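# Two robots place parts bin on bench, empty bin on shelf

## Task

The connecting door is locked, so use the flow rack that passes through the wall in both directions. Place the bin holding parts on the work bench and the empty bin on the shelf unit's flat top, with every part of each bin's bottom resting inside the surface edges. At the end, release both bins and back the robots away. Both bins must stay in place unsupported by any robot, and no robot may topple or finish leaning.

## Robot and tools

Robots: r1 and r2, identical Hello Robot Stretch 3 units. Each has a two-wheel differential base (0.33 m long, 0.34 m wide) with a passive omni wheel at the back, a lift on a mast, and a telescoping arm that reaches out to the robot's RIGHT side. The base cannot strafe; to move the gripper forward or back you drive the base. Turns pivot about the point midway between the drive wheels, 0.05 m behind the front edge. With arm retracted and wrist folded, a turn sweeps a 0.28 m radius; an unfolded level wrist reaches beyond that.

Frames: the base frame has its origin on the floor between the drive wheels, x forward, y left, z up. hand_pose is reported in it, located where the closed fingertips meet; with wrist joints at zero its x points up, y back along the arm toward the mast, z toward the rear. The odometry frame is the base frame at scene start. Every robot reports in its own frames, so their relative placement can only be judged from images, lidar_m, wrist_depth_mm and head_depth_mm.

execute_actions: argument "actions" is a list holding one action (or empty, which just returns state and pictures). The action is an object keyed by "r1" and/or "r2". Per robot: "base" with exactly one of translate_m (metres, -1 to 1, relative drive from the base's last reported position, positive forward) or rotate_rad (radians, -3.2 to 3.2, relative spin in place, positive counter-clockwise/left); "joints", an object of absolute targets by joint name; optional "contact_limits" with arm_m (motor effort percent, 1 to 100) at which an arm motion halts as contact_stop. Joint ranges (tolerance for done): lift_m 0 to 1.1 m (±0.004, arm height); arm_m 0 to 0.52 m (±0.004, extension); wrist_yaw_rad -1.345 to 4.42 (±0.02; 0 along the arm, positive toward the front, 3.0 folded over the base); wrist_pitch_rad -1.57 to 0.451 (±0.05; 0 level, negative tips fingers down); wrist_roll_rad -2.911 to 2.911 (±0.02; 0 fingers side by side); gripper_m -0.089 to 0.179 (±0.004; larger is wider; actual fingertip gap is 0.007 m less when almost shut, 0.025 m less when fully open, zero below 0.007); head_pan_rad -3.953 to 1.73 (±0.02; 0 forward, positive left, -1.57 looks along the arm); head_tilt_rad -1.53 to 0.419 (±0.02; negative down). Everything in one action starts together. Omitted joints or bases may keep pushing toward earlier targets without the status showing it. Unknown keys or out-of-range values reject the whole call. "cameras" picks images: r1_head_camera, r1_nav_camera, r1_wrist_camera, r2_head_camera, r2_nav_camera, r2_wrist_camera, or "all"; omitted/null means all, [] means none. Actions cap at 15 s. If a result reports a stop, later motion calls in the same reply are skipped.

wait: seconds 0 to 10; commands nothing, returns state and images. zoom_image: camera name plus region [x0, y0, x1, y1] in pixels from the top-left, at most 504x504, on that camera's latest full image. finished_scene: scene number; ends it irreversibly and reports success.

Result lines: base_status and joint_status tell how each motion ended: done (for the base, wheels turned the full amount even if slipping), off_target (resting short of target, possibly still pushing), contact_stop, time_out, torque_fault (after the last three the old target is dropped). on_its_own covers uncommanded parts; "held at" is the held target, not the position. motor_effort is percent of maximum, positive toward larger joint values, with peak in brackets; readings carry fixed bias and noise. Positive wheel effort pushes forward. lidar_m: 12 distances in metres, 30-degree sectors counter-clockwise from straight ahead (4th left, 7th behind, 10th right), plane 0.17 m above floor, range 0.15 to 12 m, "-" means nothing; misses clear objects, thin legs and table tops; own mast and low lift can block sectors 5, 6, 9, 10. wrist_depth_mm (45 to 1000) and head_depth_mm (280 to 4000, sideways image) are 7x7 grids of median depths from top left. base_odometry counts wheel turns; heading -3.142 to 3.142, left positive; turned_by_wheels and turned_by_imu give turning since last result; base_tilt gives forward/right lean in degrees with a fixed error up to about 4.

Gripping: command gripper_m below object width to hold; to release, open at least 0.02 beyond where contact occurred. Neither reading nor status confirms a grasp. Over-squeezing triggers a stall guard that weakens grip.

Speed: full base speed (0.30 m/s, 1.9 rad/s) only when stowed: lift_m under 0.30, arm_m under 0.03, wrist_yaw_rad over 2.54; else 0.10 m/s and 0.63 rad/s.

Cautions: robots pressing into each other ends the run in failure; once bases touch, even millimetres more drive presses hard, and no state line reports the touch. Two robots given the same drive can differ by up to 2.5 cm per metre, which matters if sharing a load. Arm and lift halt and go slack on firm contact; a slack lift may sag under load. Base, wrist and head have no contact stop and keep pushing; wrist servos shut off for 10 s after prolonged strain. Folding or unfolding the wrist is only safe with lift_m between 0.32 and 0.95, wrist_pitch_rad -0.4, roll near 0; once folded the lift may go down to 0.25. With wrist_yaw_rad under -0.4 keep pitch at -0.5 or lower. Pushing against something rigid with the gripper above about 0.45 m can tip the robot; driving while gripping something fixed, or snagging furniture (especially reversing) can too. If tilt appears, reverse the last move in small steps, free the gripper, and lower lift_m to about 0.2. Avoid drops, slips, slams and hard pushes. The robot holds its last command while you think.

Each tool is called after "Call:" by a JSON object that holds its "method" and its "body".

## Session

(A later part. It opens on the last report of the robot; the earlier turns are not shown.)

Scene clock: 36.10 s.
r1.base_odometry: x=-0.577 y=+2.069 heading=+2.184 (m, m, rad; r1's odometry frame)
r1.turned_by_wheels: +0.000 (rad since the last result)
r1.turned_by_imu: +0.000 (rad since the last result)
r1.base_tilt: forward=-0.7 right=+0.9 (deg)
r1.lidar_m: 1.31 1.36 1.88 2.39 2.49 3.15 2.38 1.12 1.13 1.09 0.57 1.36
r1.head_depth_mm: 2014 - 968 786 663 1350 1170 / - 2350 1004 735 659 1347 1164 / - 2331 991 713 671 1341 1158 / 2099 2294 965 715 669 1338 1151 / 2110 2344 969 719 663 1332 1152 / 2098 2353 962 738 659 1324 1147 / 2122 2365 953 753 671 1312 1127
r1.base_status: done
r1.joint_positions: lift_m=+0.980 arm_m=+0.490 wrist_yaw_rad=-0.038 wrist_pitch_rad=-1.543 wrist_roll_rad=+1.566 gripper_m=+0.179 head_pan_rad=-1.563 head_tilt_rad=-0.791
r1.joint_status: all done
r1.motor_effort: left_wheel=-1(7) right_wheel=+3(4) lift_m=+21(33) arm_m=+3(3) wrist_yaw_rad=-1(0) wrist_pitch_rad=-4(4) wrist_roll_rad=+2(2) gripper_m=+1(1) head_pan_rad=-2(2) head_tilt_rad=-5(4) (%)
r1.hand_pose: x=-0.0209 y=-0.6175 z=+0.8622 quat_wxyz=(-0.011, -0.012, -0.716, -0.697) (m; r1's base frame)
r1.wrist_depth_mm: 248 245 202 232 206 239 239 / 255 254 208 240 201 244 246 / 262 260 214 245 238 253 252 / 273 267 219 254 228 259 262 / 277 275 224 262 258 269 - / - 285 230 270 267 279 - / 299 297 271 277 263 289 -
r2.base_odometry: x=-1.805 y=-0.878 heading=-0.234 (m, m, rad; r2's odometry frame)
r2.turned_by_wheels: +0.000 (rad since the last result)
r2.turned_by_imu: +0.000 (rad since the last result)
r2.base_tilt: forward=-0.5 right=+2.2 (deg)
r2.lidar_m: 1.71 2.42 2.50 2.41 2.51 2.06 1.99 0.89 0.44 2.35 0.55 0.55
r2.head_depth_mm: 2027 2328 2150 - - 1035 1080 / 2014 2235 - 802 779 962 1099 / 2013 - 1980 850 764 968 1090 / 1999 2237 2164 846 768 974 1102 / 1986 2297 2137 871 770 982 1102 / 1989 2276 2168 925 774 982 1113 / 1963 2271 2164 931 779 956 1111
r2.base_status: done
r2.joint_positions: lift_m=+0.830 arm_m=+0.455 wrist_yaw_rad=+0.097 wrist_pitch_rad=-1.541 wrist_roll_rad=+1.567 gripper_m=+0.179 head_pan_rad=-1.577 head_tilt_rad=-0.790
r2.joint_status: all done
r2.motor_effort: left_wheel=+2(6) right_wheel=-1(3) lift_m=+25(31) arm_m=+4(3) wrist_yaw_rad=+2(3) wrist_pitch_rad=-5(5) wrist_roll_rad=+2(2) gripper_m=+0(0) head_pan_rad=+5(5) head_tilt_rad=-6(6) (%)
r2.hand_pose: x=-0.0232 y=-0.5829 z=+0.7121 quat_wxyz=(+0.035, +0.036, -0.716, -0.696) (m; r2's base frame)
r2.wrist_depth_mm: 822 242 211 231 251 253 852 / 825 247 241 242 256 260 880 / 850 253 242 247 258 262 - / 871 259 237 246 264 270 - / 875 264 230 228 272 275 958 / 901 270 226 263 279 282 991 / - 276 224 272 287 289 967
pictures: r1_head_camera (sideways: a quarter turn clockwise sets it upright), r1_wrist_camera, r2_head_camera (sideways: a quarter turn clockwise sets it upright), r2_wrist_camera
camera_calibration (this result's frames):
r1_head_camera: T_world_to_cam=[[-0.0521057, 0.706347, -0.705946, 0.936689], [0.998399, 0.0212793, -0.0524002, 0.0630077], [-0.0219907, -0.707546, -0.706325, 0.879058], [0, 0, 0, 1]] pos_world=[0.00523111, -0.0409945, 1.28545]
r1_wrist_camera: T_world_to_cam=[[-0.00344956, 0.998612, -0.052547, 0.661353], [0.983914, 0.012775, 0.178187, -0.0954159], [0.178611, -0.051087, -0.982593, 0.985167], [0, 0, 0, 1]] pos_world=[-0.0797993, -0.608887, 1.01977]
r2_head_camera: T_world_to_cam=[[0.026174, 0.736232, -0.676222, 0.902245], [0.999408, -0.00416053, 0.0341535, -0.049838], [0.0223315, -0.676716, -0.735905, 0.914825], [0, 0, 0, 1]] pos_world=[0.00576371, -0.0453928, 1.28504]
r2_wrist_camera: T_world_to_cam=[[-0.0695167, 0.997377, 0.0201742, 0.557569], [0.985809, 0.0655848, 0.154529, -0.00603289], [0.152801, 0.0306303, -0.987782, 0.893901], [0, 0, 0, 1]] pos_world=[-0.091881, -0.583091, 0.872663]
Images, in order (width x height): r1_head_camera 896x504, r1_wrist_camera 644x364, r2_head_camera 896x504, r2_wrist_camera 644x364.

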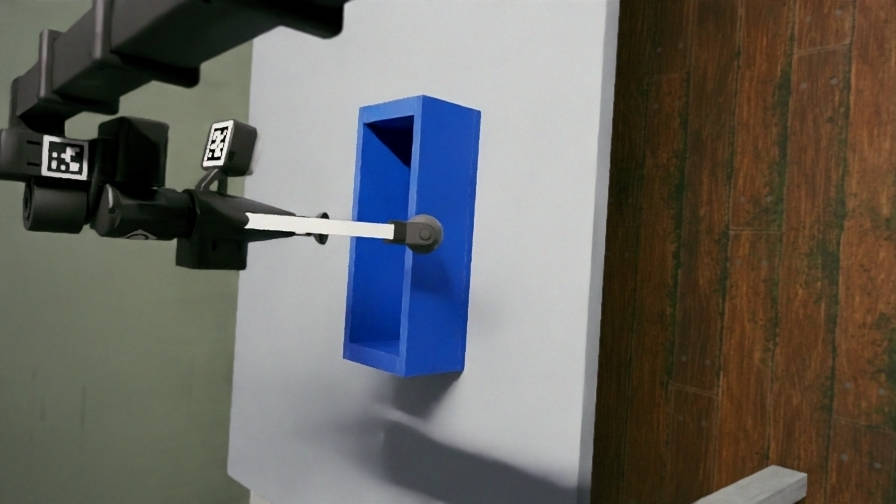

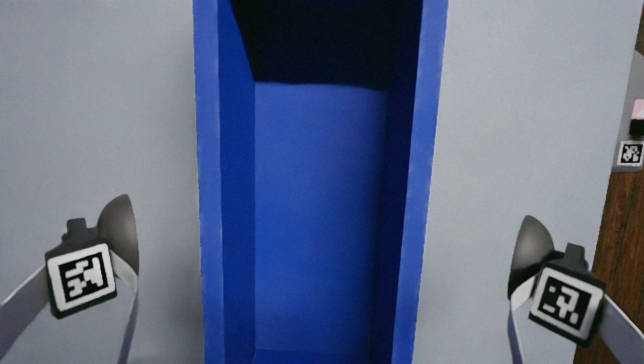

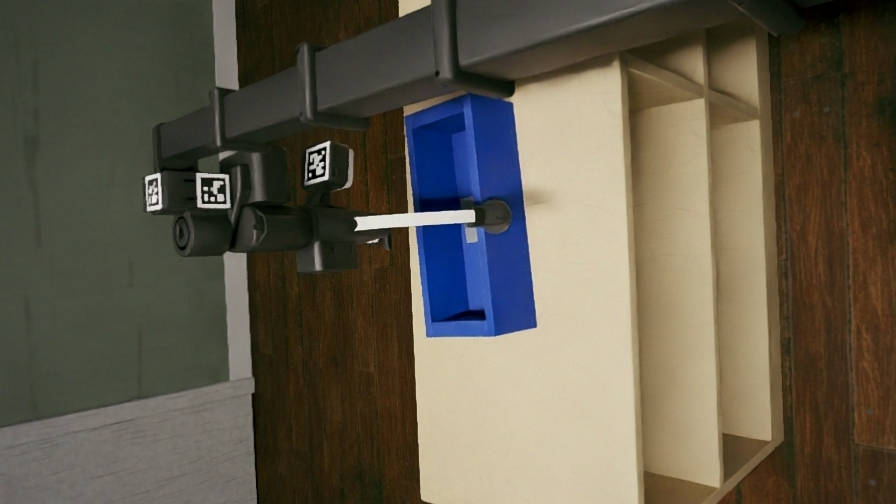

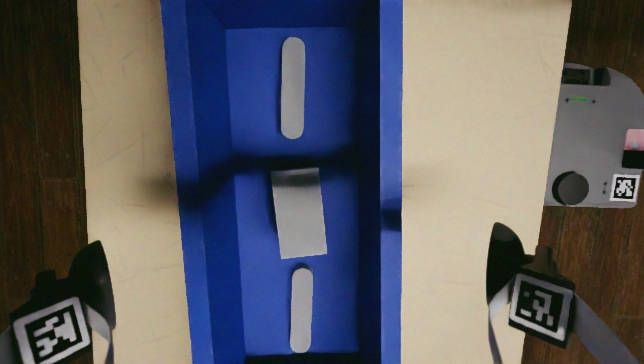

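Call:
{"method": "execute_actions", "body": {"actions": [{"r1":{"joints":{"lift_m":0.932,"arm_m":0.496}},"r2":{"joints":{"lift_m":0.783,"arm_m":0.459}}}], "cameras": []}}

Call:
{"method": "execute_actions", "body": {"actions": [{"r1":{"joints":{"gripper_m":0.075}},"r2":{"joints":{"gripper_m":0.075}}}], "cameras": []}}

Call:
{"method": "execute_actions", "body": {"actions": [{"r1":{"joints":{"lift_m":0.98}},"r2":{"joints":{"lift_m":0.83}}}], "cameras": ["r1_wrist_camera","r2_wrist_camera"]}}

Scene clock: 37.60 s.
r1.base_odometry: x=-0.577 y=+2.069 heading=+2.184 (m, m, rad; r1's odometry frame)
r1.turned_by_wheels: +0.000 (rad since the last result)
r1.turned_by_imu: +0.000 (rad since the last result)
r1.base_tilt: forward=-0.7 right=+1.0 (deg)
r1.lidar_m: 1.31 1.36 1.88 2.39 2.49 3.15 2.38 1.12 1.13 1.09 0.57 1.36
r1.head_depth_mm: 2061 2257 - 751 663 1350 1176 / 2047 2437 965 733 660 1344 1172 / 2021 - 956 710 671 1335 1165 / 2096 2326 939 716 667 1326 1157 / 2092 2339 976 718 664 1318 1159 / 2085 2344 965 738 659 1320 1152 / 2102 2390 956 753 672 1311 1130
r1.base_status: not commanded
r1.joint_positions: lift_m=+0.932 arm_m=+0.496 wrist_yaw_rad=-0.038 wrist_pitch_rad=-1.543 wrist_roll_rad=+1.566 gripper_m=+0.179 head_pan_rad=-1.563 head_tilt_rad=-0.791
r1.joint_status: all done
r1.motor_effort: left_wheel=-1(2) right_wheel=+3(3) lift_m=+21(22) arm_m=+2(3) wrist_yaw_rad=-1(1) wrist_pitch_rad=-4(4) wrist_roll_rad=+2(2) gripper_m=+1(1) head_pan_rad=-1(2) head_tilt_rad=-4(5) (%)
r1.hand_pose: x=-0.0209 y=-0.6234 z=+0.8142 quat_wxyz=(-0.011, -0.012, -0.716, -0.697) (m; r1's base frame)
r1.wrist_depth_mm: 200 198 159 187 184 118 193 / 206 204 161 194 189 199 199 / 213 212 166 198 187 203 205 / 220 216 170 204 182 208 213 / 227 223 174 211 177 216 217 / - 232 176 217 173 224 220 / 242 241 180 225 169 231 233
r2.base_odometry: x=-1.805 y=-0.878 heading=-0.234 (m, m, rad; r2's odometry frame)
r2.turned_by_wheels: +0.000 (rad since the last result)
r2.turned_by_imu: +0.000 (rad since the last result)
r2.base_tilt: forward=-0.8 right=+2.1 (deg)
r2.lidar_m: 1.71 2.42 2.49 2.41 2.51 2.06 1.99 0.89 0.43 2.35 0.55 0.55
r2.head_depth_mm: 2027 2318 2072 922 - - 1070 / 2002 2320 2177 803 769 964 1088 / 2009 2226 - 842 765 973 1094 / 2011 2279 2171 830 765 978 1088 / 1987 2288 2138 868 773 981 1104 / 1992 2265 2145 925 774 985 1108 / 1952 2272 2170 933 778 953 1112
r2.base_status: not commanded
r2.joint_positions: lift_m=+0.783 arm_m=+0.459 wrist_yaw_rad=+0.097 wrist_pitch_rad=-1.542 wrist_roll_rad=+1.567 gripper_m=+0.179 head_pan_rad=-1.577 head_tilt_rad=-0.790
r2.joint_status: all done
r2.motor_effort: left_wheel=+3(3) right_wheel=-1(1) lift_m=+24(24) arm_m=+4(3) wrist_yaw_rad=+3(2) wrist_pitch_rad=-5(5) wrist_roll_rad=+2(2) gripper_m=+0(0) head_pan_rad=+5(5) head_tilt_rad=-6(6) (%)
r2.hand_pose: x=-0.0232 y=-0.5869 z=+0.6651 quat_wxyz=(+0.035, +0.036, -0.716, -0.696) (m; r2's base frame)
r2.wrist_depth_mm: 199 125 192 193 141 207 211 / 203 125 196 198 144 213 213 / 207 135 199 202 147 217 218 / 211 133 202 204 149 223 225 / 216 214 208 179 153 227 872 / 832 131 211 214 156 231 928 / - 224 208 220 158 237 900
pictures: none
No camera images: the call's "cameras" was empty. Leave "cameras" out to get every camera's image.

Scene clock: 39.13 s.
r1.base_odometry: x=-0.577 y=+2.069 heading=+2.184 (m, m, rad; r1's odometry frame)
r1.turned_by_wheels: +0.000 (rad since the last result)
r1.turned_by_imu: +0.000 (rad since the last result)
r1.base_tilt: forward=-0.7 right=+0.9 (deg)
r1.lidar_m: 1.31 1.36 1.88 2.39 2.48 3.14 2.39 1.12 1.12 1.09 0.57 1.35
r1.head_depth_mm: 2067 2263 - 751 661 1354 1168 / 2029 2452 969 735 660 1339 1160 / 2028 - 953 711 672 1339 1165 / 2091 2333 943 717 668 1343 1155 / 2116 2332 976 720 662 1331 1154 / 2096 2326 969 738 661 1325 1147 / 2121 2371 957 754 673 1313 1129
r1.base_status: not commanded
r1.joint_positions: lift_m=+0.932 arm_m=+0.496 wrist_yaw_rad=-0.038 wrist_pitch_rad=-1.546 wrist_roll_rad=+1.566 gripper_m=+0.076 head_pan_rad=-1.563 head_tilt_rad=-0.791
r1.joint_status: all done
r1.motor_effort: left_wheel=-2(1) right_wheel=+3(3) lift_m=+21(21) arm_m=+3(3) wrist_yaw_rad=+0(1) wrist_pitch_rad=-2(4) wrist_roll_rad=+1(2) gripper_m=-19(92) head_pan_rad=-2(1) head_tilt_rad=-4(5) (%)
r1.hand_pose: x=-0.0209 y=-0.6226 z=+0.8143 quat_wxyz=(-0.011, -0.012, -0.715, -0.699) (m; r1's base frame)
r1.wrist_depth_mm: 202 200 160 187 186 118 193 / 208 205 164 194 189 198 201 / 213 210 167 201 184 205 205 / 222 217 171 207 179 211 211 / 231 224 174 212 176 217 218 / 235 - 179 216 171 - 224 / 243 242 183 226 167 234 230
r2.base_odometry: x=-1.805 y=-0.878 heading=-0.234 (m, m, rad; r2's odometry frame)
r2.turned_by_wheels: +0.000 (rad since the last result)
r2.turned_by_imu: +0.000 (rad since the last result)
r2.base_tilt: forward=-0.5 right=+2.0 (deg)
r2.lidar_m: 1.71 2.43 2.50 2.41 2.51 2.05 2.00 0.89 0.43 2.36 0.55 0.55
r2.head_depth_mm: 2003 2317 2096 920 - - 1071 / 2002 2305 2146 810 769 960 1089 / 2012 2273 - 841 766 972 1105 / 2014 2236 2177 848 765 977 1102 / 1990 2309 2139 867 770 980 1101 / 2001 2244 2155 924 775 989 1106 / 1976 2275 2186 927 779 954 1112
r2.base_status: not commanded
r2.joint_positions: lift_m=+0.783 arm_m=+0.459 wrist_yaw_rad=+0.097 wrist_pitch_rad=-1.539 wrist_roll_rad=+1.567 gripper_m=+0.076 head_pan_rad=-1.577 head_tilt_rad=-0.790
r2.joint_status: all done
r2.motor_effort: left_wheel=+3(3) right_wheel=-1(1) lift_m=+28(28) arm_m=+3(4) wrist_yaw_rad=+2(2) wrist_pitch_rad=-6(9) wrist_roll_rad=+2(2) gripper_m=-24(97) head_pan_rad=+5(5) head_tilt_rad=-5(6) (%)
r2.hand_pose: x=-0.0231 y=-0.5877 z=+0.6649 quat_wxyz=(+0.035, +0.036, -0.717, -0.695) (m; r2's base frame)
r2.wrist_depth_mm: 197 121 191 193 132 207 209 / 202 131 193 195 134 211 213 / 208 129 197 201 136 216 217 / 212 210 202 204 139 221 223 / 216 213 205 176 160 224 857 / 819 127 203 212 164 231 910 / 861 178 199 218 168 237 923
pictures: none
No camera images: the call's "cameras" was empty. Leave "cameras" out to get every camera's image.

Scene clock: 40.40 s.
r1.base_odometry: x=-0.577 y=+2.069 heading=+2.184 (m, m, rad; r1's odometry frame)
r1.turned_by_wheels: +0.000 (rad since the last result)
r1.turned_by_imu: +0.000 (rad since the last result)
r1.base_tilt: forward=-0.6 right=+1.0 (deg)
r1.lidar_m: 1.31 1.36 1.88 2.39 2.50 3.14 2.39 1.12 1.13 1.09 0.57 1.35
r1.head_depth_mm: 1999 - 974 789 662 1355 1175 / - 2361 1008 717 661 1354 1169 / - 2346 991 708 673 1343 1157 / 2095 2294 755 724 666 1336 1156 / 2102 2335 762 701 664 1322 1151 / 2112 2352 971 739 660 1316 1147 / 2120 2372 954 753 675 1320 1124
r1.base_status: not commanded
r1.joint_positions: lift_m=+0.980 arm_m=+0.496 wrist_yaw_rad=-0.038 wrist_pitch_rad=-1.545 wrist_roll_rad=+1.566 gripper_m=+0.076 head_pan_rad=-1.563 head_tilt_rad=-0.791
r1.joint_status: all done
r1.motor_effort: left_wheel=-2(1) right_wheel=+3(3) lift_m=+38(41) arm_m=+2(3) wrist_yaw_rad=-1(1) wrist_pitch_rad=-3(3) wrist_roll_rad=+2(1) gripper_m=-19(19) head_pan_rad=-2(2) head_tilt_rad=-5(5) (%)
r1.hand_pose: x=-0.0209 y=-0.6230 z=+0.8615 quat_wxyz=(-0.011, -0.012, -0.716, -0.698) (m; r1's base frame)
r1.wrist_depth_mm: 246 243 156 188 185 120 238 / 254 249 160 196 192 243 240 / 263 261 162 200 189 249 251 / 266 265 167 206 184 257 260 / 276 270 171 213 180 264 269 / 285 289 174 219 174 - - / 296 295 178 228 171 287 -
r2.base_odometry: x=-1.805 y=-0.878 heading=-0.234 (m, m, rad; r2's odometry frame)
r2.turned_by_wheels: +0.000 (rad since the last result)
r2.turned_by_imu: +0.000 (rad since the last result)
r2.base_tilt: forward=-0.9 right=+2.0 (deg)
r2.lidar_m: 1.71 2.42 2.50 2.41 2.51 2.06 1.99 0.89 0.43 2.35 0.55 0.55
r2.head_depth_mm: 1983 2328 2132 - - 1034 1077 / 2020 2240 - 773 777 961 1094 / 1998 - 1982 791 768 971 1095 / 2011 2272 2114 790 765 975 1101 / 1984 2312 2121 797 772 980 1105 / 1975 2253 2140 922 777 988 1112 / 1953 2241 2164 932 778 949 1112
r2.base_status: not commanded
r2.joint_positions: lift_m=+0.830 arm_m=+0.459 wrist_yaw_rad=+0.097 wrist_pitch_rad=-1.539 wrist_roll_rad=+1.567 gripper_m=+0.082 head_pan_rad=-1.577 head_tilt_rad=-0.790
r2.joint_status: all done
r2.on_its_own: gripper_m is held at +0.081, not at your +0.075, by its stall guard, which is still easing
r2.motor_effort: left_wheel=+2(3) right_wheel=-2(1) lift_m=+39(43) arm_m=+2(2) wrist_yaw_rad=+2(2) wrist_pitch_rad=-6(6) wrist_roll_rad=+2(2) gripper_m=-21(24) head_pan_rad=+5(5) head_tilt_rad=-5(6) (%)
r2.hand_pose: x=-0.0231 y=-0.5877 z=+0.7114 quat_wxyz=(+0.035, +0.036, -0.717, -0.695) (m; r2's base frame)
r2.wrist_depth_mm: 785 133 194 196 149 253 852 / 806 131 196 200 153 257 871 / 831 130 200 201 155 262 - / 860 257 203 204 158 267 - / 865 261 206 177 160 272 943 / 906 128 203 212 164 281 978 / 886 277 199 215 169 288 977
pictures: r1_wrist_camera, r2_wrist_camera
camera_calibration (this result's frames):
r1_wrist_camera: T_world_to_cam=[[-0.00343763, 0.998723, -0.0504068, 0.665067], [0.983899, 0.0123853, 0.178294, -0.0955774], [0.17869, -0.0489823, -0.982685, 0.985593], [0, 0, 0, 1]] pos_world=[-0.0797911, -0.614757, 1.01909]
r2_wrist_camera: T_world_to_cam=[[-0.0698105, 0.997408, 0.017445, 0.564319], [0.985749, 0.0662903, 0.154612, -0.00532805], [0.153054, 0.0279899, -0.987821, 0.891891], [0, 0, 0, 1]] pos_world=[-0.0918604, -0.587467, 0.872009]
Images, in order (width x height): r1_wrist_camera 644x364, r2_wrist_camera 644x364.

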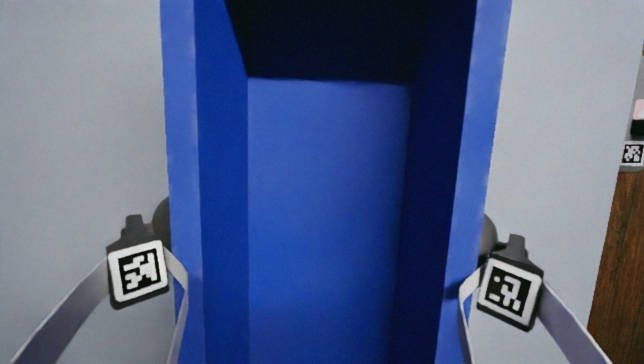

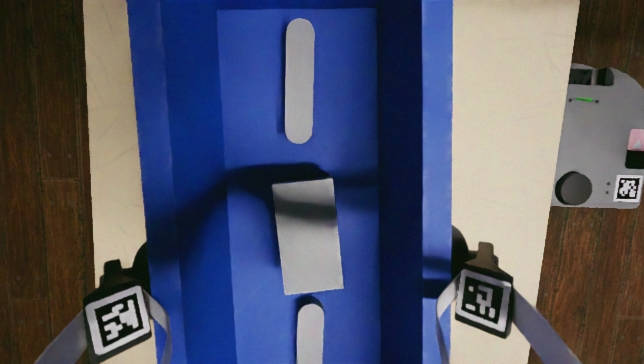

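Call:
{"method": "execute_actions", "body": {"actions": [{"r1":{"base":{"translate_m":-1.0},"joints":{"wrist_yaw_rad":0,"arm_m":0.2}},"r2":{"base":{"translate_m":1.0},"joints":{"lift_m":0.96,"wrist_yaw_rad":0,"gripper_m":0.085}}}], "cameras": []}}

Scene clock: 51.53 s.
r1.base_odometry: x=-0.001 y=+1.251 heading=+2.184 (m, m, rad; r1's odometry frame)
r1.turned_by_wheels: +0.000 (rad since the last result)
r1.turned_by_imu: +0.000 (rad since the last result)
r1.base_tilt: forward=-0.7 right=+1.0 (deg)
r1.lidar_m: 2.32 2.42 2.49 2.40 2.50 2.09 1.39 1.42 2.47 0.42 1.12 1.44
r1.head_depth_mm: 2041 - 2423 1940 502 1266 1174 / 2019 - - 1802 531 485 1170 / 2089 - - 1828 536 487 1167 / 2089 2340 1021 - 535 900 1141 / 2098 2356 971 764 534 1249 1149 / 2110 2345 964 759 505 1234 1145 / 2109 2369 952 752 640 1286 1140
r1.base_status: done
r1.joint_positions: lift_m=+0.980 arm_m=+0.200 wrist_yaw_rad=-0.001 wrist_pitch_rad=-1.545 wrist_roll_rad=+1.566 gripper_m=+0.076 head_pan_rad=-1.563 head_tilt_rad=-0.791
r1.joint_status: all done
r1.motor_effort: left_wheel=-2(6) right_wheel=+4(5) lift_m=+38(38) arm_m=-2(1) wrist_yaw_rad=+1(3) wrist_pitch_rad=-3(3) wrist_roll_rad=+2(2) gripper_m=-18(18) head_pan_rad=-2(2) head_tilt_rad=-5(5) (%)
r1.hand_pose: x=-0.0215 y=-0.3275 z=+0.8615 quat_wxyz=(+0.002, +0.001, -0.716, -0.698) (m; r1's base frame)
r1.wrist_depth_mm: 999 992 155 189 186 121 985 / - 981 160 195 191 118 983 / 261 260 163 201 188 121 - / 269 268 166 208 183 - - / 277 272 171 213 179 - - / 286 290 175 220 174 - - / 298 297 179 229 172 - -
r2.base_odometry: x=-0.832 y=-1.110 heading=-0.234 (m, m, rad; r2's odometry frame)
r2.turned_by_wheels: +0.000 (rad since the last result)
r2.turned_by_imu: -0.005 (rad since the last result)
r2.base_tilt: forward=-0.6 right=+2.0 (deg)
r2.lidar_m: 1.33 1.37 1.89 2.41 2.51 3.11 1.84 0.72 0.85 2.33 1.86 0.73
r2.head_depth_mm: 1927 - 2006 1688 1423 1236 1089 / - 2373 742 1590 1435 1243 1093 / - 2234 739 1588 1433 1249 1098 / 1974 - 738 1601 1449 1251 1100 / 1969 2276 736 1606 1461 1265 1105 / 1991 2326 2151 1736 1464 1264 1109 / 1995 2301 2177 1755 1453 1263 1113
r2.base_status: done
r2.joint_positions: lift_m=+0.960 arm_m=+0.459 wrist_yaw_rad=+0.003 wrist_pitch_rad=-1.539 wrist_roll_rad=+1.567 gripper_m=+0.086 head_pan_rad=-1.577 head_tilt_rad=-0.790
r2.joint_status: all done
r2.motor_effort: left_wheel=+3(6) right_wheel=-2(4) lift_m=+39(38) arm_m=+2(2) wrist_yaw_rad=-1(3) wrist_pitch_rad=-6(6) wrist_roll_rad=+2(2) gripper_m=-20(19) head_pan_rad=+5(5) head_tilt_rad=-6(6) (%)
r2.hand_pose: x=-0.0216 y=-0.5876 z=+0.8414 quat_wxyz=(+0.003, +0.002, -0.718, -0.696) (m; r2's base frame)
r2.wrist_depth_mm: 946 133 194 200 150 951 - / 964 131 199 201 152 - - / 958 968 201 204 146 - - / 994 977 204 206 157 - - / - - 206 177 160 - - / - 128 204 212 163 - - / - - 199 216 169 - -
pictures: none
No camera images: the call's "cameras" was empty. Leave "cameras" out to get every camera's image.

Call:
{"method": "execute_actions", "body": {"actions": [{"r1":{"base":{"translate_m":-0.8}},"r2":{"base":{"translate_m":0.8},"joints":{"head_pan_rad":-1.85,"head_tilt_rad":-0.8}}}], "cameras": ["r2_head_camera","r2_wrist_camera","r2_nav_camera"]}}

Scene clock: 60.63 s.
r1.base_odometry: x=+0.459 y=+0.597 heading=+2.184 (m, m, rad; r1's odometry frame)
r1.turned_by_wheels: +0.000 (rad since the last result)
r1.turned_by_imu: +0.000 (rad since the last result)
r1.base_tilt: forward=-0.7 right=+1.0 (deg)
r1.lidar_m: 2.22 3.28 2.49 2.41 1.69 1.25 1.21 0.60 0.81 2.37 1.30 0.86
r1.head_depth_mm: 2028 - 2440 1967 502 1267 1179 / 2008 - - 1805 533 484 1166 / 2078 - - 1838 535 489 1159 / 2072 2342 2529 - 536 1259 1157 / 2076 2369 2431 1893 535 1248 1152 / 2080 2413 2404 1891 505 1235 1144 / 2098 2397 2359 1870 1532 1283 1137
r1.base_status: done
r1.joint_positions: lift_m=+0.980 arm_m=+0.200 wrist_yaw_rad=-0.001 wrist_pitch_rad=-1.545 wrist_roll_rad=+1.566 gripper_m=+0.076 head_pan_rad=-1.563 head_tilt_rad=-0.791
r1.joint_status: not commanded
r1.motor_effort: left_wheel=-2(6) right_wheel=+3(7) lift_m=+38(38) arm_m=-2(2) wrist_yaw_rad=+1(1) wrist_pitch_rad=-3(3) wrist_roll_rad=+2(2) gripper_m=-18(18) head_pan_rad=-2(1) head_tilt_rad=-5(5) (%)
r1.hand_pose: x=-0.0215 y=-0.3275 z=+0.8615 quat_wxyz=(+0.002, +0.001, -0.716, -0.698) (m; r1's base frame)
r1.wrist_depth_mm: - 948 156 189 187 120 965 / - 989 160 194 190 118 976 / - - 163 201 188 121 1000 / - - 166 207 183 - - / - - 170 212 179 - - / - - 174 221 175 - - / - - 179 228 170 - -
r2.base_odometry: x=-0.054 y=-1.295 heading=-0.234 (m, m, rad; r2's odometry frame)
r2.turned_by_wheels: +0.000 (rad since the last result)
r2.turned_by_imu: -0.004 (rad since the last result)
r2.base_tilt: forward=-0.6 right=+2.0 (deg)
r2.lidar_m: 0.52 0.54 0.74 2.03 2.50 3.41 2.04 1.46 0.24 0.29 0.75 0.54
r2.head_depth_mm: 2329 2565 - - 1370 1237 1093 / 2202 - - 1643 1440 1243 1093 / 2122 - 1980 1722 1446 710 1075 / 2001 2427 735 739 892 757 1064 / - 2282 735 766 1403 738 1068 / - - 728 672 1402 723 1062 / 1897 2141 2184 646 1375 1194 1054
r2.base_status: done
r2.joint_positions: lift_m=+0.960 arm_m=+0.459 wrist_yaw_rad=+0.003 wrist_pitch_rad=-1.539 wrist_roll_rad=+1.567 gripper_m=+0.086 head_pan_rad=-1.843 head_tilt_rad=-0.790
r2.joint_status: all done
r2.motor_effort: left_wheel=+2(7) right_wheel=-2(3) lift_m=+39(39) arm_m=+2(2) wrist_yaw_rad=+0(2) wrist_pitch_rad=-6(6) wrist_roll_rad=+2(2) gripper_m=-20(20) head_pan_rad=-4(33) head_tilt_rad=-6(11) (%)
r2.hand_pose: x=-0.0216 y=-0.5876 z=+0.8414 quat_wxyz=(+0.003, +0.002, -0.718, -0.696) (m; r2's base frame)
r2.wrist_depth_mm: 943 133 194 199 148 968 966 / 944 131 199 201 152 438 - / 956 961 200 203 155 499 450 / 978 - 203 205 158 448 - / - - 207 178 160 - - / - 127 203 211 163 - - / - 970 200 214 169 461 897
pictures: r2_head_camera (sideways: a quarter turn clockwise sets it upright), r2_nav_camera (sideways: a quarter turn counterclockwise sets it upright), r2_wrist_camera
camera_calibration (this result's frames):
r2_head_camera: T_world_to_cam=[[0.21896, 0.703406, -0.676222, 0.901069], [0.963101, -0.266966, 0.0341535, -0.0496165], [-0.156505, -0.658748, -0.735905, 0.915916], [0, 0, 0, 1]] pos_world=[-0.00616765, -0.043705, 1.28504]
r2_nav_camera: T_world_to_cam=[[-0.168207, -0.728336, 0.664253, -0.823427], [-0.963917, 0.262572, 0.043813, 0.00241065], [-0.206325, -0.632916, -0.746222, 0.926884], [0, 0, 0, 1]] pos_world=[0.0550566, -0.0137253, 1.23852]
r2_wrist_camera: T_world_to_cam=[[0.0247244, 0.999542, 0.0174451, 0.565362], [0.987603, -0.0271275, 0.154612, -0.0817927], [0.155014, 0.0134062, -0.987821, 1.01155], [0, 0, 0, 1]] pos_world=[-0.0900048, -0.580883, 1.00202]
Images, in order (width x height): r2_head_camera 896x504, r2_nav_camera 672x504, r2_wrist_camera 644x364.

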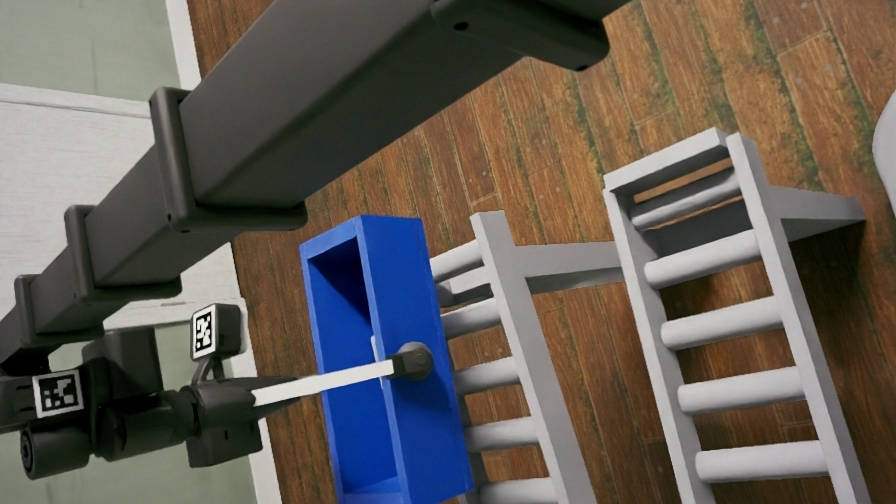

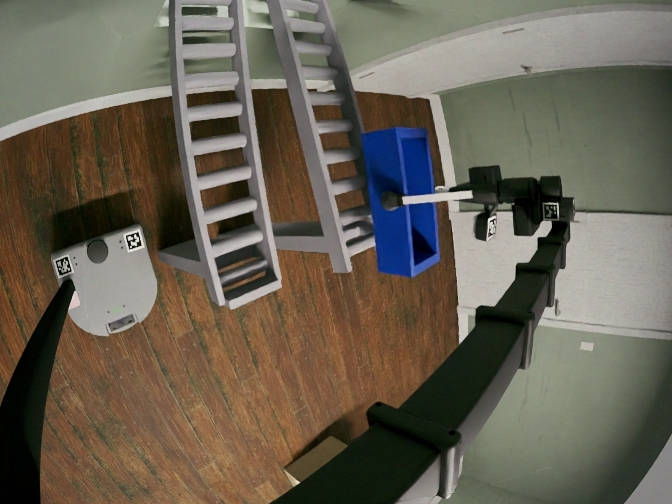

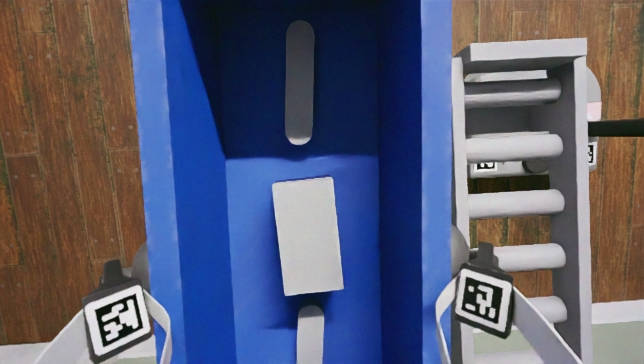

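Call:
{"method": "execute_actions", "body": {"actions": [{"r1":{"base":{"translate_m":-0.7},"joints":{"head_pan_rad":-1.3,"head_tilt_rad":-1.0}},"r2":{"joints":{"arm_m":0.447,"lift_m":0.905}}}], "cameras": ["r2_head_camera","r1_head_camera","r1_wrist_camera"]}}

Scene clock: 71.87 s.
r1.base_odometry: x=+0.862 y=+0.025 heading=+2.184 (m, m, rad; r1's odometry frame)
r1.turned_by_wheels: +0.000 (rad since the last result)
r1.turned_by_imu: -0.001 (rad since the last result)
r1.base_tilt: forward=-0.7 right=+1.0 (deg)
r1.lidar_m: 2.92 3.40 2.50 1.85 0.71 0.52 0.50 0.53 0.73 0.50 0.25 1.51
r1.head_depth_mm: 2085 - - 533 481 621 1121 / 2162 2290 - 538 529 1184 1121 / 2227 2254 1885 538 614 1199 1142 / 2314 2274 1869 540 626 1196 1142 / 2386 2227 1852 713 631 992 1103 / 2475 2230 1841 1566 1372 1222 1103 / 2507 2186 1823 1569 1378 1215 1099
r1.base_status: done
r1.joint_positions: lift_m=+0.980 arm_m=+0.200 wrist_yaw_rad=-0.001 wrist_pitch_rad=-1.545 wrist_roll_rad=+1.566 gripper_m=+0.076 head_pan_rad=-1.307 head_tilt_rad=-0.988
r1.joint_status: all done
r1.motor_effort: left_wheel=-2(6) right_wheel=+4(5) lift_m=+38(38) arm_m=-1(2) wrist_yaw_rad=+1(1) wrist_pitch_rad=-3(3) wrist_roll_rad=+2(2) gripper_m=-18(18) head_pan_rad=+3(15) head_tilt_rad=-7(25) (%)
r1.hand_pose: x=-0.0215 y=-0.3275 z=+0.8615 quat_wxyz=(+0.002, +0.001, -0.716, -0.698) (m; r1's base frame)
r1.wrist_depth_mm: 391 388 156 188 186 120 972 / 409 419 160 195 192 118 979 / - - 164 201 188 121 - / - 447 167 206 183 - - / - 450 171 213 179 - - / - 442 174 221 175 - - / - - 178 229 172 - -
r2.base_odometry: x=-0.054 y=-1.295 heading=-0.234 (m, m, rad; r2's odometry frame)
r2.turned_by_wheels: +0.000 (rad since the last result)
r2.turned_by_imu: +0.001 (rad since the last result)
r2.base_tilt: forward=-0.7 right=+2.1 (deg)
r2.lidar_m: 0.52 0.54 0.74 2.03 2.50 3.42 2.04 1.46 0.24 0.29 0.75 0.54
r2.head_depth_mm: 2291 2561 2084 - - 1201 1092 / 2219 2507 2244 - 1405 1224 1090 / 2151 2406 - 1653 1443 709 1075 / 2066 - 2041 719 890 757 1066 / 1968 2408 2055 734 1392 740 1064 / 1911 - 2005 707 1398 725 1053 / 1886 2181 2149 686 1378 1194 1060
r2.base_status: not commanded
r2.joint_positions: lift_m=+0.905 arm_m=+0.447 wrist_yaw_rad=+0.003 wrist_pitch_rad=-1.539 wrist_roll_rad=+1.567 gripper_m=+0.086 head_pan_rad=-1.843 head_tilt_rad=-0.790
r2.joint_status: all done
r2.motor_effort: left_wheel=+2(2) right_wheel=-2(2) lift_m=+29(35) arm_m=-4(6) wrist_yaw_rad=-2(1) wrist_pitch_rad=-6(6) wrist_roll_rad=+2(2) gripper_m=-20(20) head_pan_rad=-5(4) head_tilt_rad=-6(6) (%)
r2.hand_pose: x=-0.0216 y=-0.5761 z=+0.7869 quat_wxyz=(+0.002, +0.002, -0.718, -0.696) (m; r2's base frame)
r2.wrist_depth_mm: 886 133 194 199 149 913 926 / 897 131 199 201 151 382 387 / 957 921 201 203 155 451 393 / 928 966 204 206 158 396 403 / 939 962 207 176 160 386 402 / 981 128 204 212 163 402 397 / 980 932 199 214 169 400 402
pictures: r1_head_camera (sideways: a quarter turn clockwise sets it upright), r1_wrist_camera, r2_head_camera (sideways: a quarter turn clockwise sets it upright)
camera_calibration (this result's frames):
r1_head_camera: T_world_to_cam=[[-0.261925, 0.790166, -0.554106, 0.740129], [0.957781, 0.283345, -0.0486877, 0.0584092], [0.118532, -0.543465, -0.831021, 1.04034], [0, 0, 0, 1]] pos_world=[0.0146018, -0.0359841, 1.2775]
r1_wrist_camera: T_world_to_cam=[[-0.040615, 0.997889, -0.050673, 0.369067], [0.982756, 0.0490522, 0.17828, -0.0865908], [0.18039, -0.0425584, -0.982674, 1.00231], [0, 0, 0, 1]] pos_world=[-0.0807197, -0.321383, 1.01909]
r2_head_camera: T_world_to_cam=[[0.21896, 0.703406, -0.676222, 0.901069], [0.963101, -0.266966, 0.0341535, -0.0496165], [-0.156505, -0.658749, -0.735905, 0.915916], [0, 0, 0, 1]] pos_world=[-0.00616766, -0.043705, 1.28504]
Images, in order (width x height): r1_head_camera 896x504, r1_wrist_camera 644x364, r2_head_camera 896x504.

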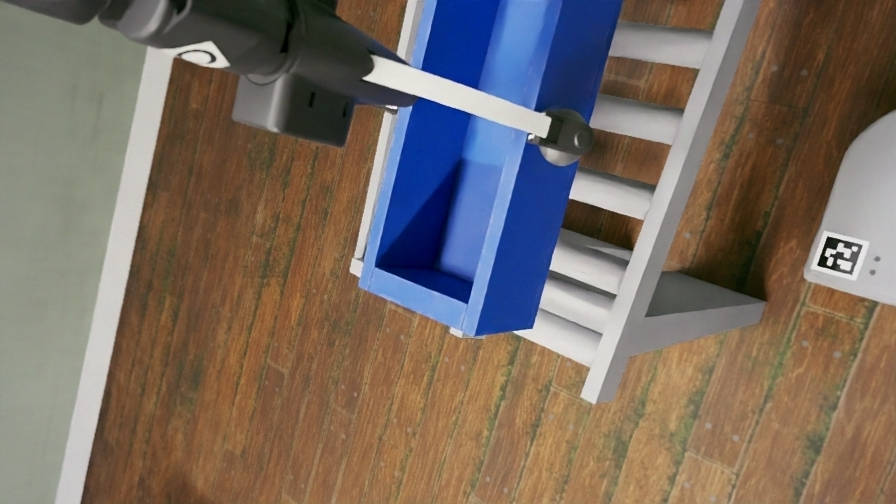

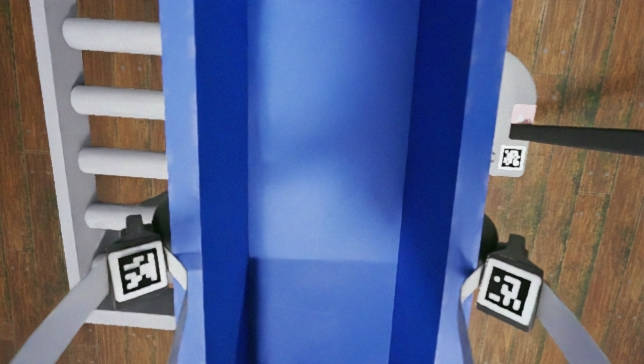

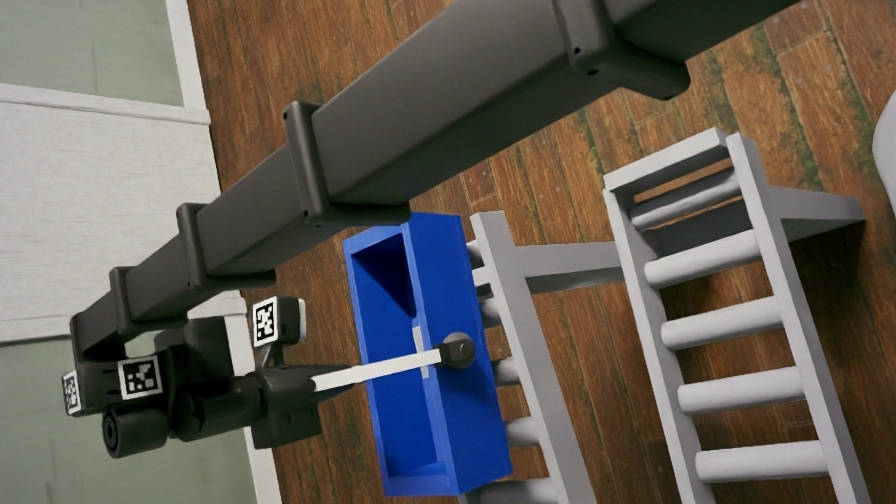

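Call:
{"method": "execute_actions", "body": {"actions": [{"r1":{"joints":{"arm_m":0.18,"lift_m":0.92,"head_pan_rad":-1.3,"head_tilt_rad":-1.0}},"r2":{"base":{"translate_m":0.03},"joints":{"head_pan_rad":-1.5,"head_tilt_rad":-0.9}}}], "cameras": ["r1_head_camera","r2_head_camera","r1_wrist_camera","r2_wrist_camera"]}}

Scene clock: 74.37 s.
r1.base_odometry: x=+0.862 y=+0.025 heading=+2.184 (m, m, rad; r1's odometry frame)
r1.turned_by_wheels: +0.000 (rad since the last result)
r1.turned_by_imu: -0.001 (rad since the last result)
r1.base_tilt: forward=-0.7 right=+0.9 (deg)
r1.lidar_m: 2.91 3.40 2.50 1.85 0.70 0.52 0.50 0.52 0.73 0.50 0.25 1.52
r1.head_depth_mm: 2086 2292 - 799 558 593 1121 / 2144 2289 1946 - 564 1186 1116 / 2255 2267 1881 591 573 1193 1147 / 2294 2252 1863 602 579 1189 1142 / 2396 2226 1855 1548 581 989 1105 / 2470 2212 1830 1568 1379 1220 1097 / 2504 2176 1821 1560 1366 1217 1098
r1.base_status: not commanded
r1.joint_positions: lift_m=+0.920 arm_m=+0.180 wrist_yaw_rad=-0.001 wrist_pitch_rad=-1.545 wrist_roll_rad=+1.566 gripper_m=+0.076 head_pan_rad=-1.307 head_tilt_rad=-0.988
r1.joint_status: all done
r1.motor_effort: left_wheel=-2(2) right_wheel=+3(4) lift_m=+23(32) arm_m=-2(4) wrist_yaw_rad=+1(1) wrist_pitch_rad=-3(3) wrist_roll_rad=+2(2) gripper_m=-18(18) head_pan_rad=+3(3) head_tilt_rad=-6(3) (%)
r1.hand_pose: x=-0.0215 y=-0.3075 z=+0.8022 quat_wxyz=(+0.002, +0.001, -0.716, -0.698) (m; r1's base frame)
r1.wrist_depth_mm: 333 320 157 189 186 120 892 / 660 327 159 194 192 118 912 / 671 352 163 200 188 120 934 / 376 368 167 206 184 - 979 / 393 389 171 212 178 990 - / 412 398 175 220 174 - - / 399 400 177 228 171 - -
r2.base_odometry: x=-0.025 y=-1.302 heading=-0.234 (m, m, rad; r2's odometry frame)
r2.turned_by_wheels: +0.000 (rad since the last result)
r2.turned_by_imu: +0.000 (rad since the last result)
r2.base_tilt: forward=-0.7 right=+2.0 (deg)
r2.lidar_m: 0.49 0.51 0.70 1.91 2.50 3.41 2.07 1.48 0.25 0.40 0.70 0.51
r2.head_depth_mm: - 2132 1728 1528 1323 1142 1070 / - 2218 733 720 799 753 1101 / - - 720 932 1088 1148 1117 / 2070 2258 728 799 766 1152 1099 / 2080 2278 858 1489 1303 1158 1094 / 1659 1644 1518 835 1324 1158 1090 / 1169 1217 1158 843 1090 1119 1081
r2.base_status: done
r2.joint_positions: lift_m=+0.905 arm_m=+0.447 wrist_yaw_rad=+0.003 wrist_pitch_rad=-1.539 wrist_roll_rad=+1.567 gripper_m=+0.086 head_pan_rad=-1.507 head_tilt_rad=-0.888
r2.joint_status: all done
r2.motor_effort: left_wheel=+3(5) right_wheel=-2(6) lift_m=+29(29) arm_m=-3(4) wrist_yaw_rad=-2(1) wrist_pitch_rad=-6(6) wrist_roll_rad=+2(2) gripper_m=-20(20) head_pan_rad=+5(39) head_tilt_rad=-8(20) (%)
r2.hand_pose: x=-0.0216 y=-0.5761 z=+0.7869 quat_wxyz=(+0.002, +0.002, -0.718, -0.696) (m; r2's base frame)
r2.wrist_depth_mm: 866 133 194 198 148 357 372 / 892 131 198 200 151 384 386 / 911 920 201 203 155 385 392 / 952 940 203 205 158 383 390 / 957 943 207 178 160 987 398 / 988 128 203 212 164 - 411 / 982 913 198 214 170 424 398
pictures: r1_head_camera (sideways: a quarter turn clockwise sets it upright), r1_wrist_camera, r2_head_camera (sideways: a quarter turn clockwise sets it upright), r2_wrist_camera
camera_calibration (this result's frames):
r1_head_camera: T_world_to_cam=[[-0.261937, 0.790205, -0.554044, 0.740049], [0.95778, 0.283349, -0.0486859, 0.0584069], [0.118516, -0.543405, -0.831062, 1.0404], [0, 0, 0, 1]] pos_world=[0.0146014, -0.0359824, 1.2775]
r1_wrist_camera: T_world_to_cam=[[-0.0406153, 0.997889, -0.050673, 0.3461], [0.982756, 0.0490525, 0.17828, -0.0769904], [0.18039, -0.0425583, -0.982674, 0.944839], [0, 0, 0, 1]] pos_world=[-0.0807197, -0.301382, 0.959733]
r2_head_camera: T_world_to_cam=[[-0.0290205, 0.798925, -0.60073, 0.804218], [0.997497, 0.0619142, 0.0341533, -0.0498216], [0.0644797, -0.598236, -0.798722, 0.99625], [0, 0, 0, 1]] pos_world=[0.00879792, -0.0434329, 1.28055]
r2_wrist_camera: T_world_to_cam=[[0.024794, 0.999538, 0.0175739, 0.554628], [0.987601, -0.0272163, 0.154608, -0.0730862], [0.155015, 0.0135227, -0.98782, 0.957534], [0, 0, 0, 1]] pos_world=[-0.0900032, -0.569309, 0.947423]
Images, in order (width x height): r1_head_camera 896x504, r1_wrist_camera 644x364, r2_head_camera 896x504, r2_wrist_camera 644x364.

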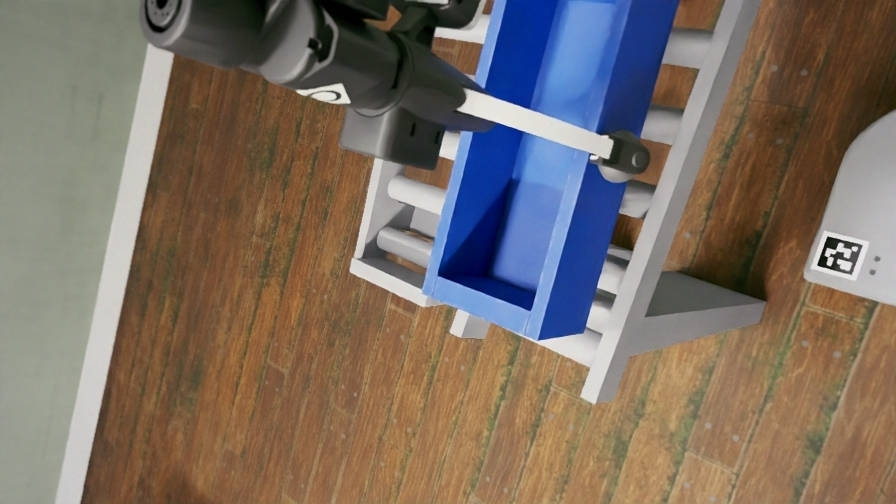

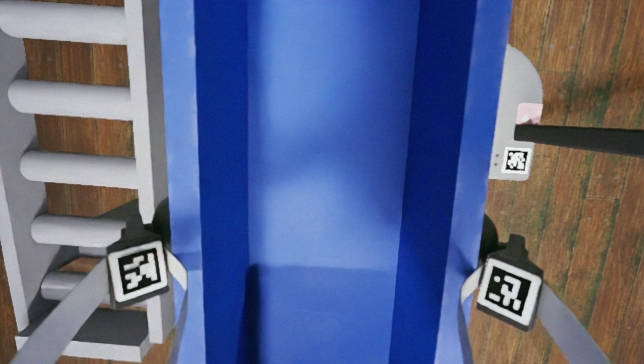

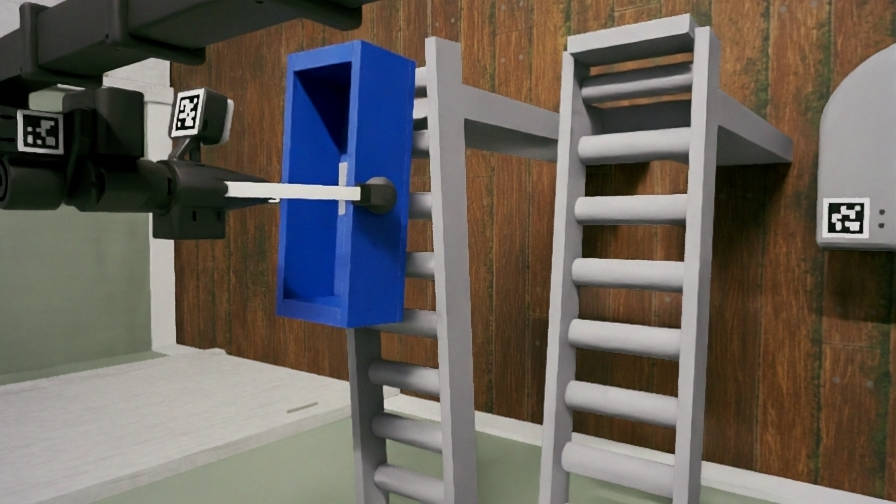

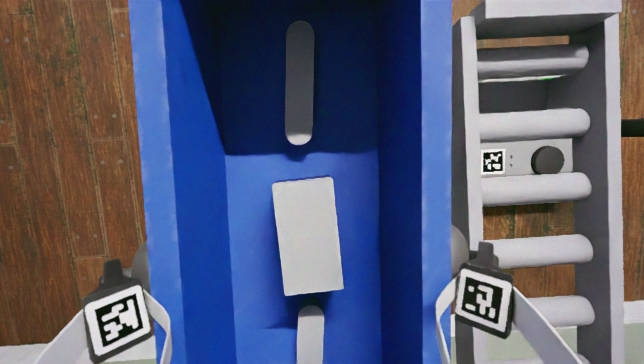

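Call:
{"method": "execute_actions", "body": {"actions": [{"r1":{"joints":{"lift_m":0.89}},"r2":{"joints":{"lift_m":0.88}}}], "cameras": ["r1_head_camera","r2_head_camera"]}}

Scene clock: 75.57 s.
r1.base_odometry: x=+0.862 y=+0.025 heading=+2.184 (m, m, rad; r1's odometry frame)
r1.turned_by_wheels: +0.000 (rad since the last result)
r1.turned_by_imu: +0.000 (rad since the last result)
r1.base_tilt: forward=-0.7 right=+0.9 (deg)
r1.lidar_m: 2.93 3.40 2.50 1.85 0.70 0.52 0.50 0.53 0.73 0.50 0.25 1.52
r1.head_depth_mm: 2101 2290 - - 579 566 1115 / 2153 2283 1941 - 588 607 1118 / 2217 2249 1878 841 598 1190 1142 / 2297 2245 1857 816 601 1201 1141 / 2364 2207 1851 1552 580 991 1108 / 2474 2190 1834 1566 1379 1214 1097 / 2494 2190 1816 1573 1377 1217 1097
r1.base_status: not commanded
r1.joint_positions: lift_m=+0.890 arm_m=+0.180 wrist_yaw_rad=-0.001 wrist_pitch_rad=-1.545 wrist_roll_rad=+1.566 gripper_m=+0.076 head_pan_rad=-1.307 head_tilt_rad=-0.988
r1.joint_status: all done
r1.motor_effort: left_wheel=-2(3) right_wheel=+3(4) lift_m=+23(23) arm_m=-2(2) wrist_yaw_rad=+1(1) wrist_pitch_rad=-3(3) wrist_roll_rad=+2(2) gripper_m=-19(18) head_pan_rad=+3(2) head_tilt_rad=-6(6) (%)
r1.hand_pose: x=-0.0215 y=-0.3075 z=+0.7722 quat_wxyz=(+0.002, +0.001, -0.716, -0.698) (m; r1's base frame)
r1.wrist_depth_mm: 305 284 156 189 186 120 870 / 936 292 160 194 193 118 890 / 954 332 163 201 188 121 935 / 348 342 166 206 184 937 950 / 370 349 170 213 179 953 935 / 392 362 174 221 175 - - / 377 374 179 228 171 - -
r2.base_odometry: x=-0.025 y=-1.302 heading=-0.234 (m, m, rad; r2's odometry frame)
r2.turned_by_wheels: +0.000 (rad since the last result)
r2.turned_by_imu: +0.000 (rad since the last result)
r2.base_tilt: forward=-0.6 right=+2.0 (deg)
r2.lidar_m: 0.49 0.51 0.70 1.91 2.50 3.42 2.08 1.49 0.25 0.40 0.70 0.51
r2.head_depth_mm: 1951 - 1779 1496 1325 1137 1068 / - 2231 782 724 803 754 1106 / 1949 - 742 760 1090 1151 1112 / 2058 2275 774 759 766 1143 1094 / 2061 2251 1816 1497 1305 1158 1088 / 1646 1671 1510 835 1332 1163 1094 / 1166 1209 1151 839 1097 1121 1077
r2.base_status: not commanded
r2.joint_positions: lift_m=+0.880 arm_m=+0.447 wrist_yaw_rad=+0.003 wrist_pitch_rad=-1.539 wrist_roll_rad=+1.567 gripper_m=+0.086 head_pan_rad=-1.507 head_tilt_rad=-0.888
r2.joint_status: all done
r2.motor_effort: left_wheel=+3(2) right_wheel=-2(2) lift_m=+29(29) arm_m=-3(4) wrist_yaw_rad=-2(2) wrist_pitch_rad=-6(6) wrist_roll_rad=+1(2) gripper_m=-19(20) head_pan_rad=+5(5) head_tilt_rad=-8(8) (%)
r2.hand_pose: x=-0.0216 y=-0.5761 z=+0.7619 quat_wxyz=(+0.002, +0.002, -0.718, -0.696) (m; r2's base frame)
r2.wrist_depth_mm: 843 133 194 198 149 348 337 / 873 131 199 200 153 357 360 / 887 863 201 203 155 357 359 / 894 926 202 206 158 363 363 / 924 943 205 177 161 982 369 / 954 128 204 212 163 371 372 / 947 906 199 214 169 387 369
pictures: r1_head_camera (sideways: a quarter turn clockwise sets it upright), r2_head_camera (sideways: a quarter turn clockwise sets it upright)
camera_calibration (this result's frames):
r1_head_camera: T_world_to_cam=[[-0.261937, 0.790205, -0.554044, 0.740049], [0.95778, 0.283349, -0.048686, 0.0584069], [0.118516, -0.543405, -0.831062, 1.0404], [0, 0, 0, 1]] pos_world=[0.0146014, -0.0359824, 1.2775]
r2_head_camera: T_world_to_cam=[[-0.0290214, 0.798937, -0.600714, 0.804196], [0.997497, 0.0619136, 0.0341532, -0.0498216], [0.0644787, -0.598219, -0.798734, 0.996266], [0, 0, 0, 1]] pos_world=[0.0087979, -0.0434325, 1.28054]
Images, in order (width x height): r1_head_camera 896x504, r2_head_camera 896x504.

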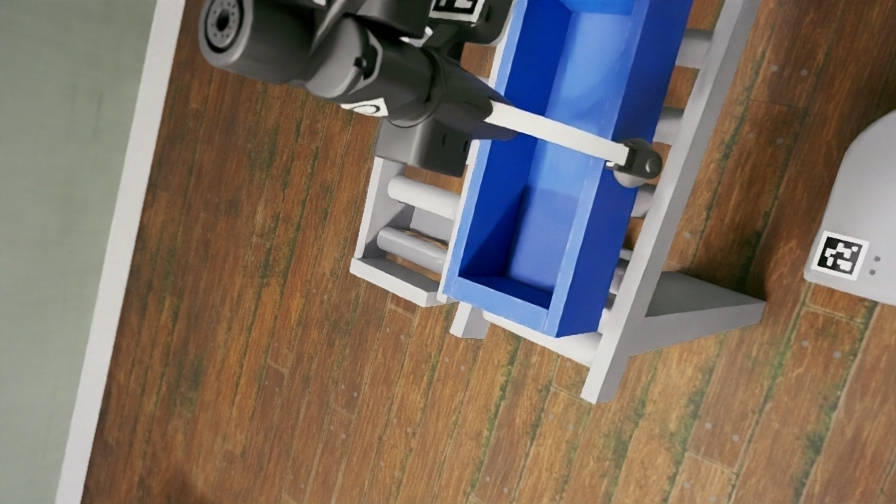

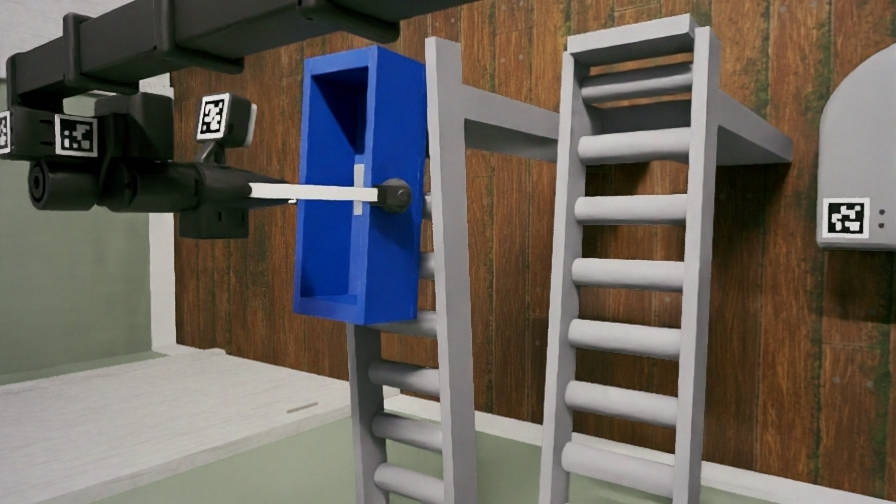

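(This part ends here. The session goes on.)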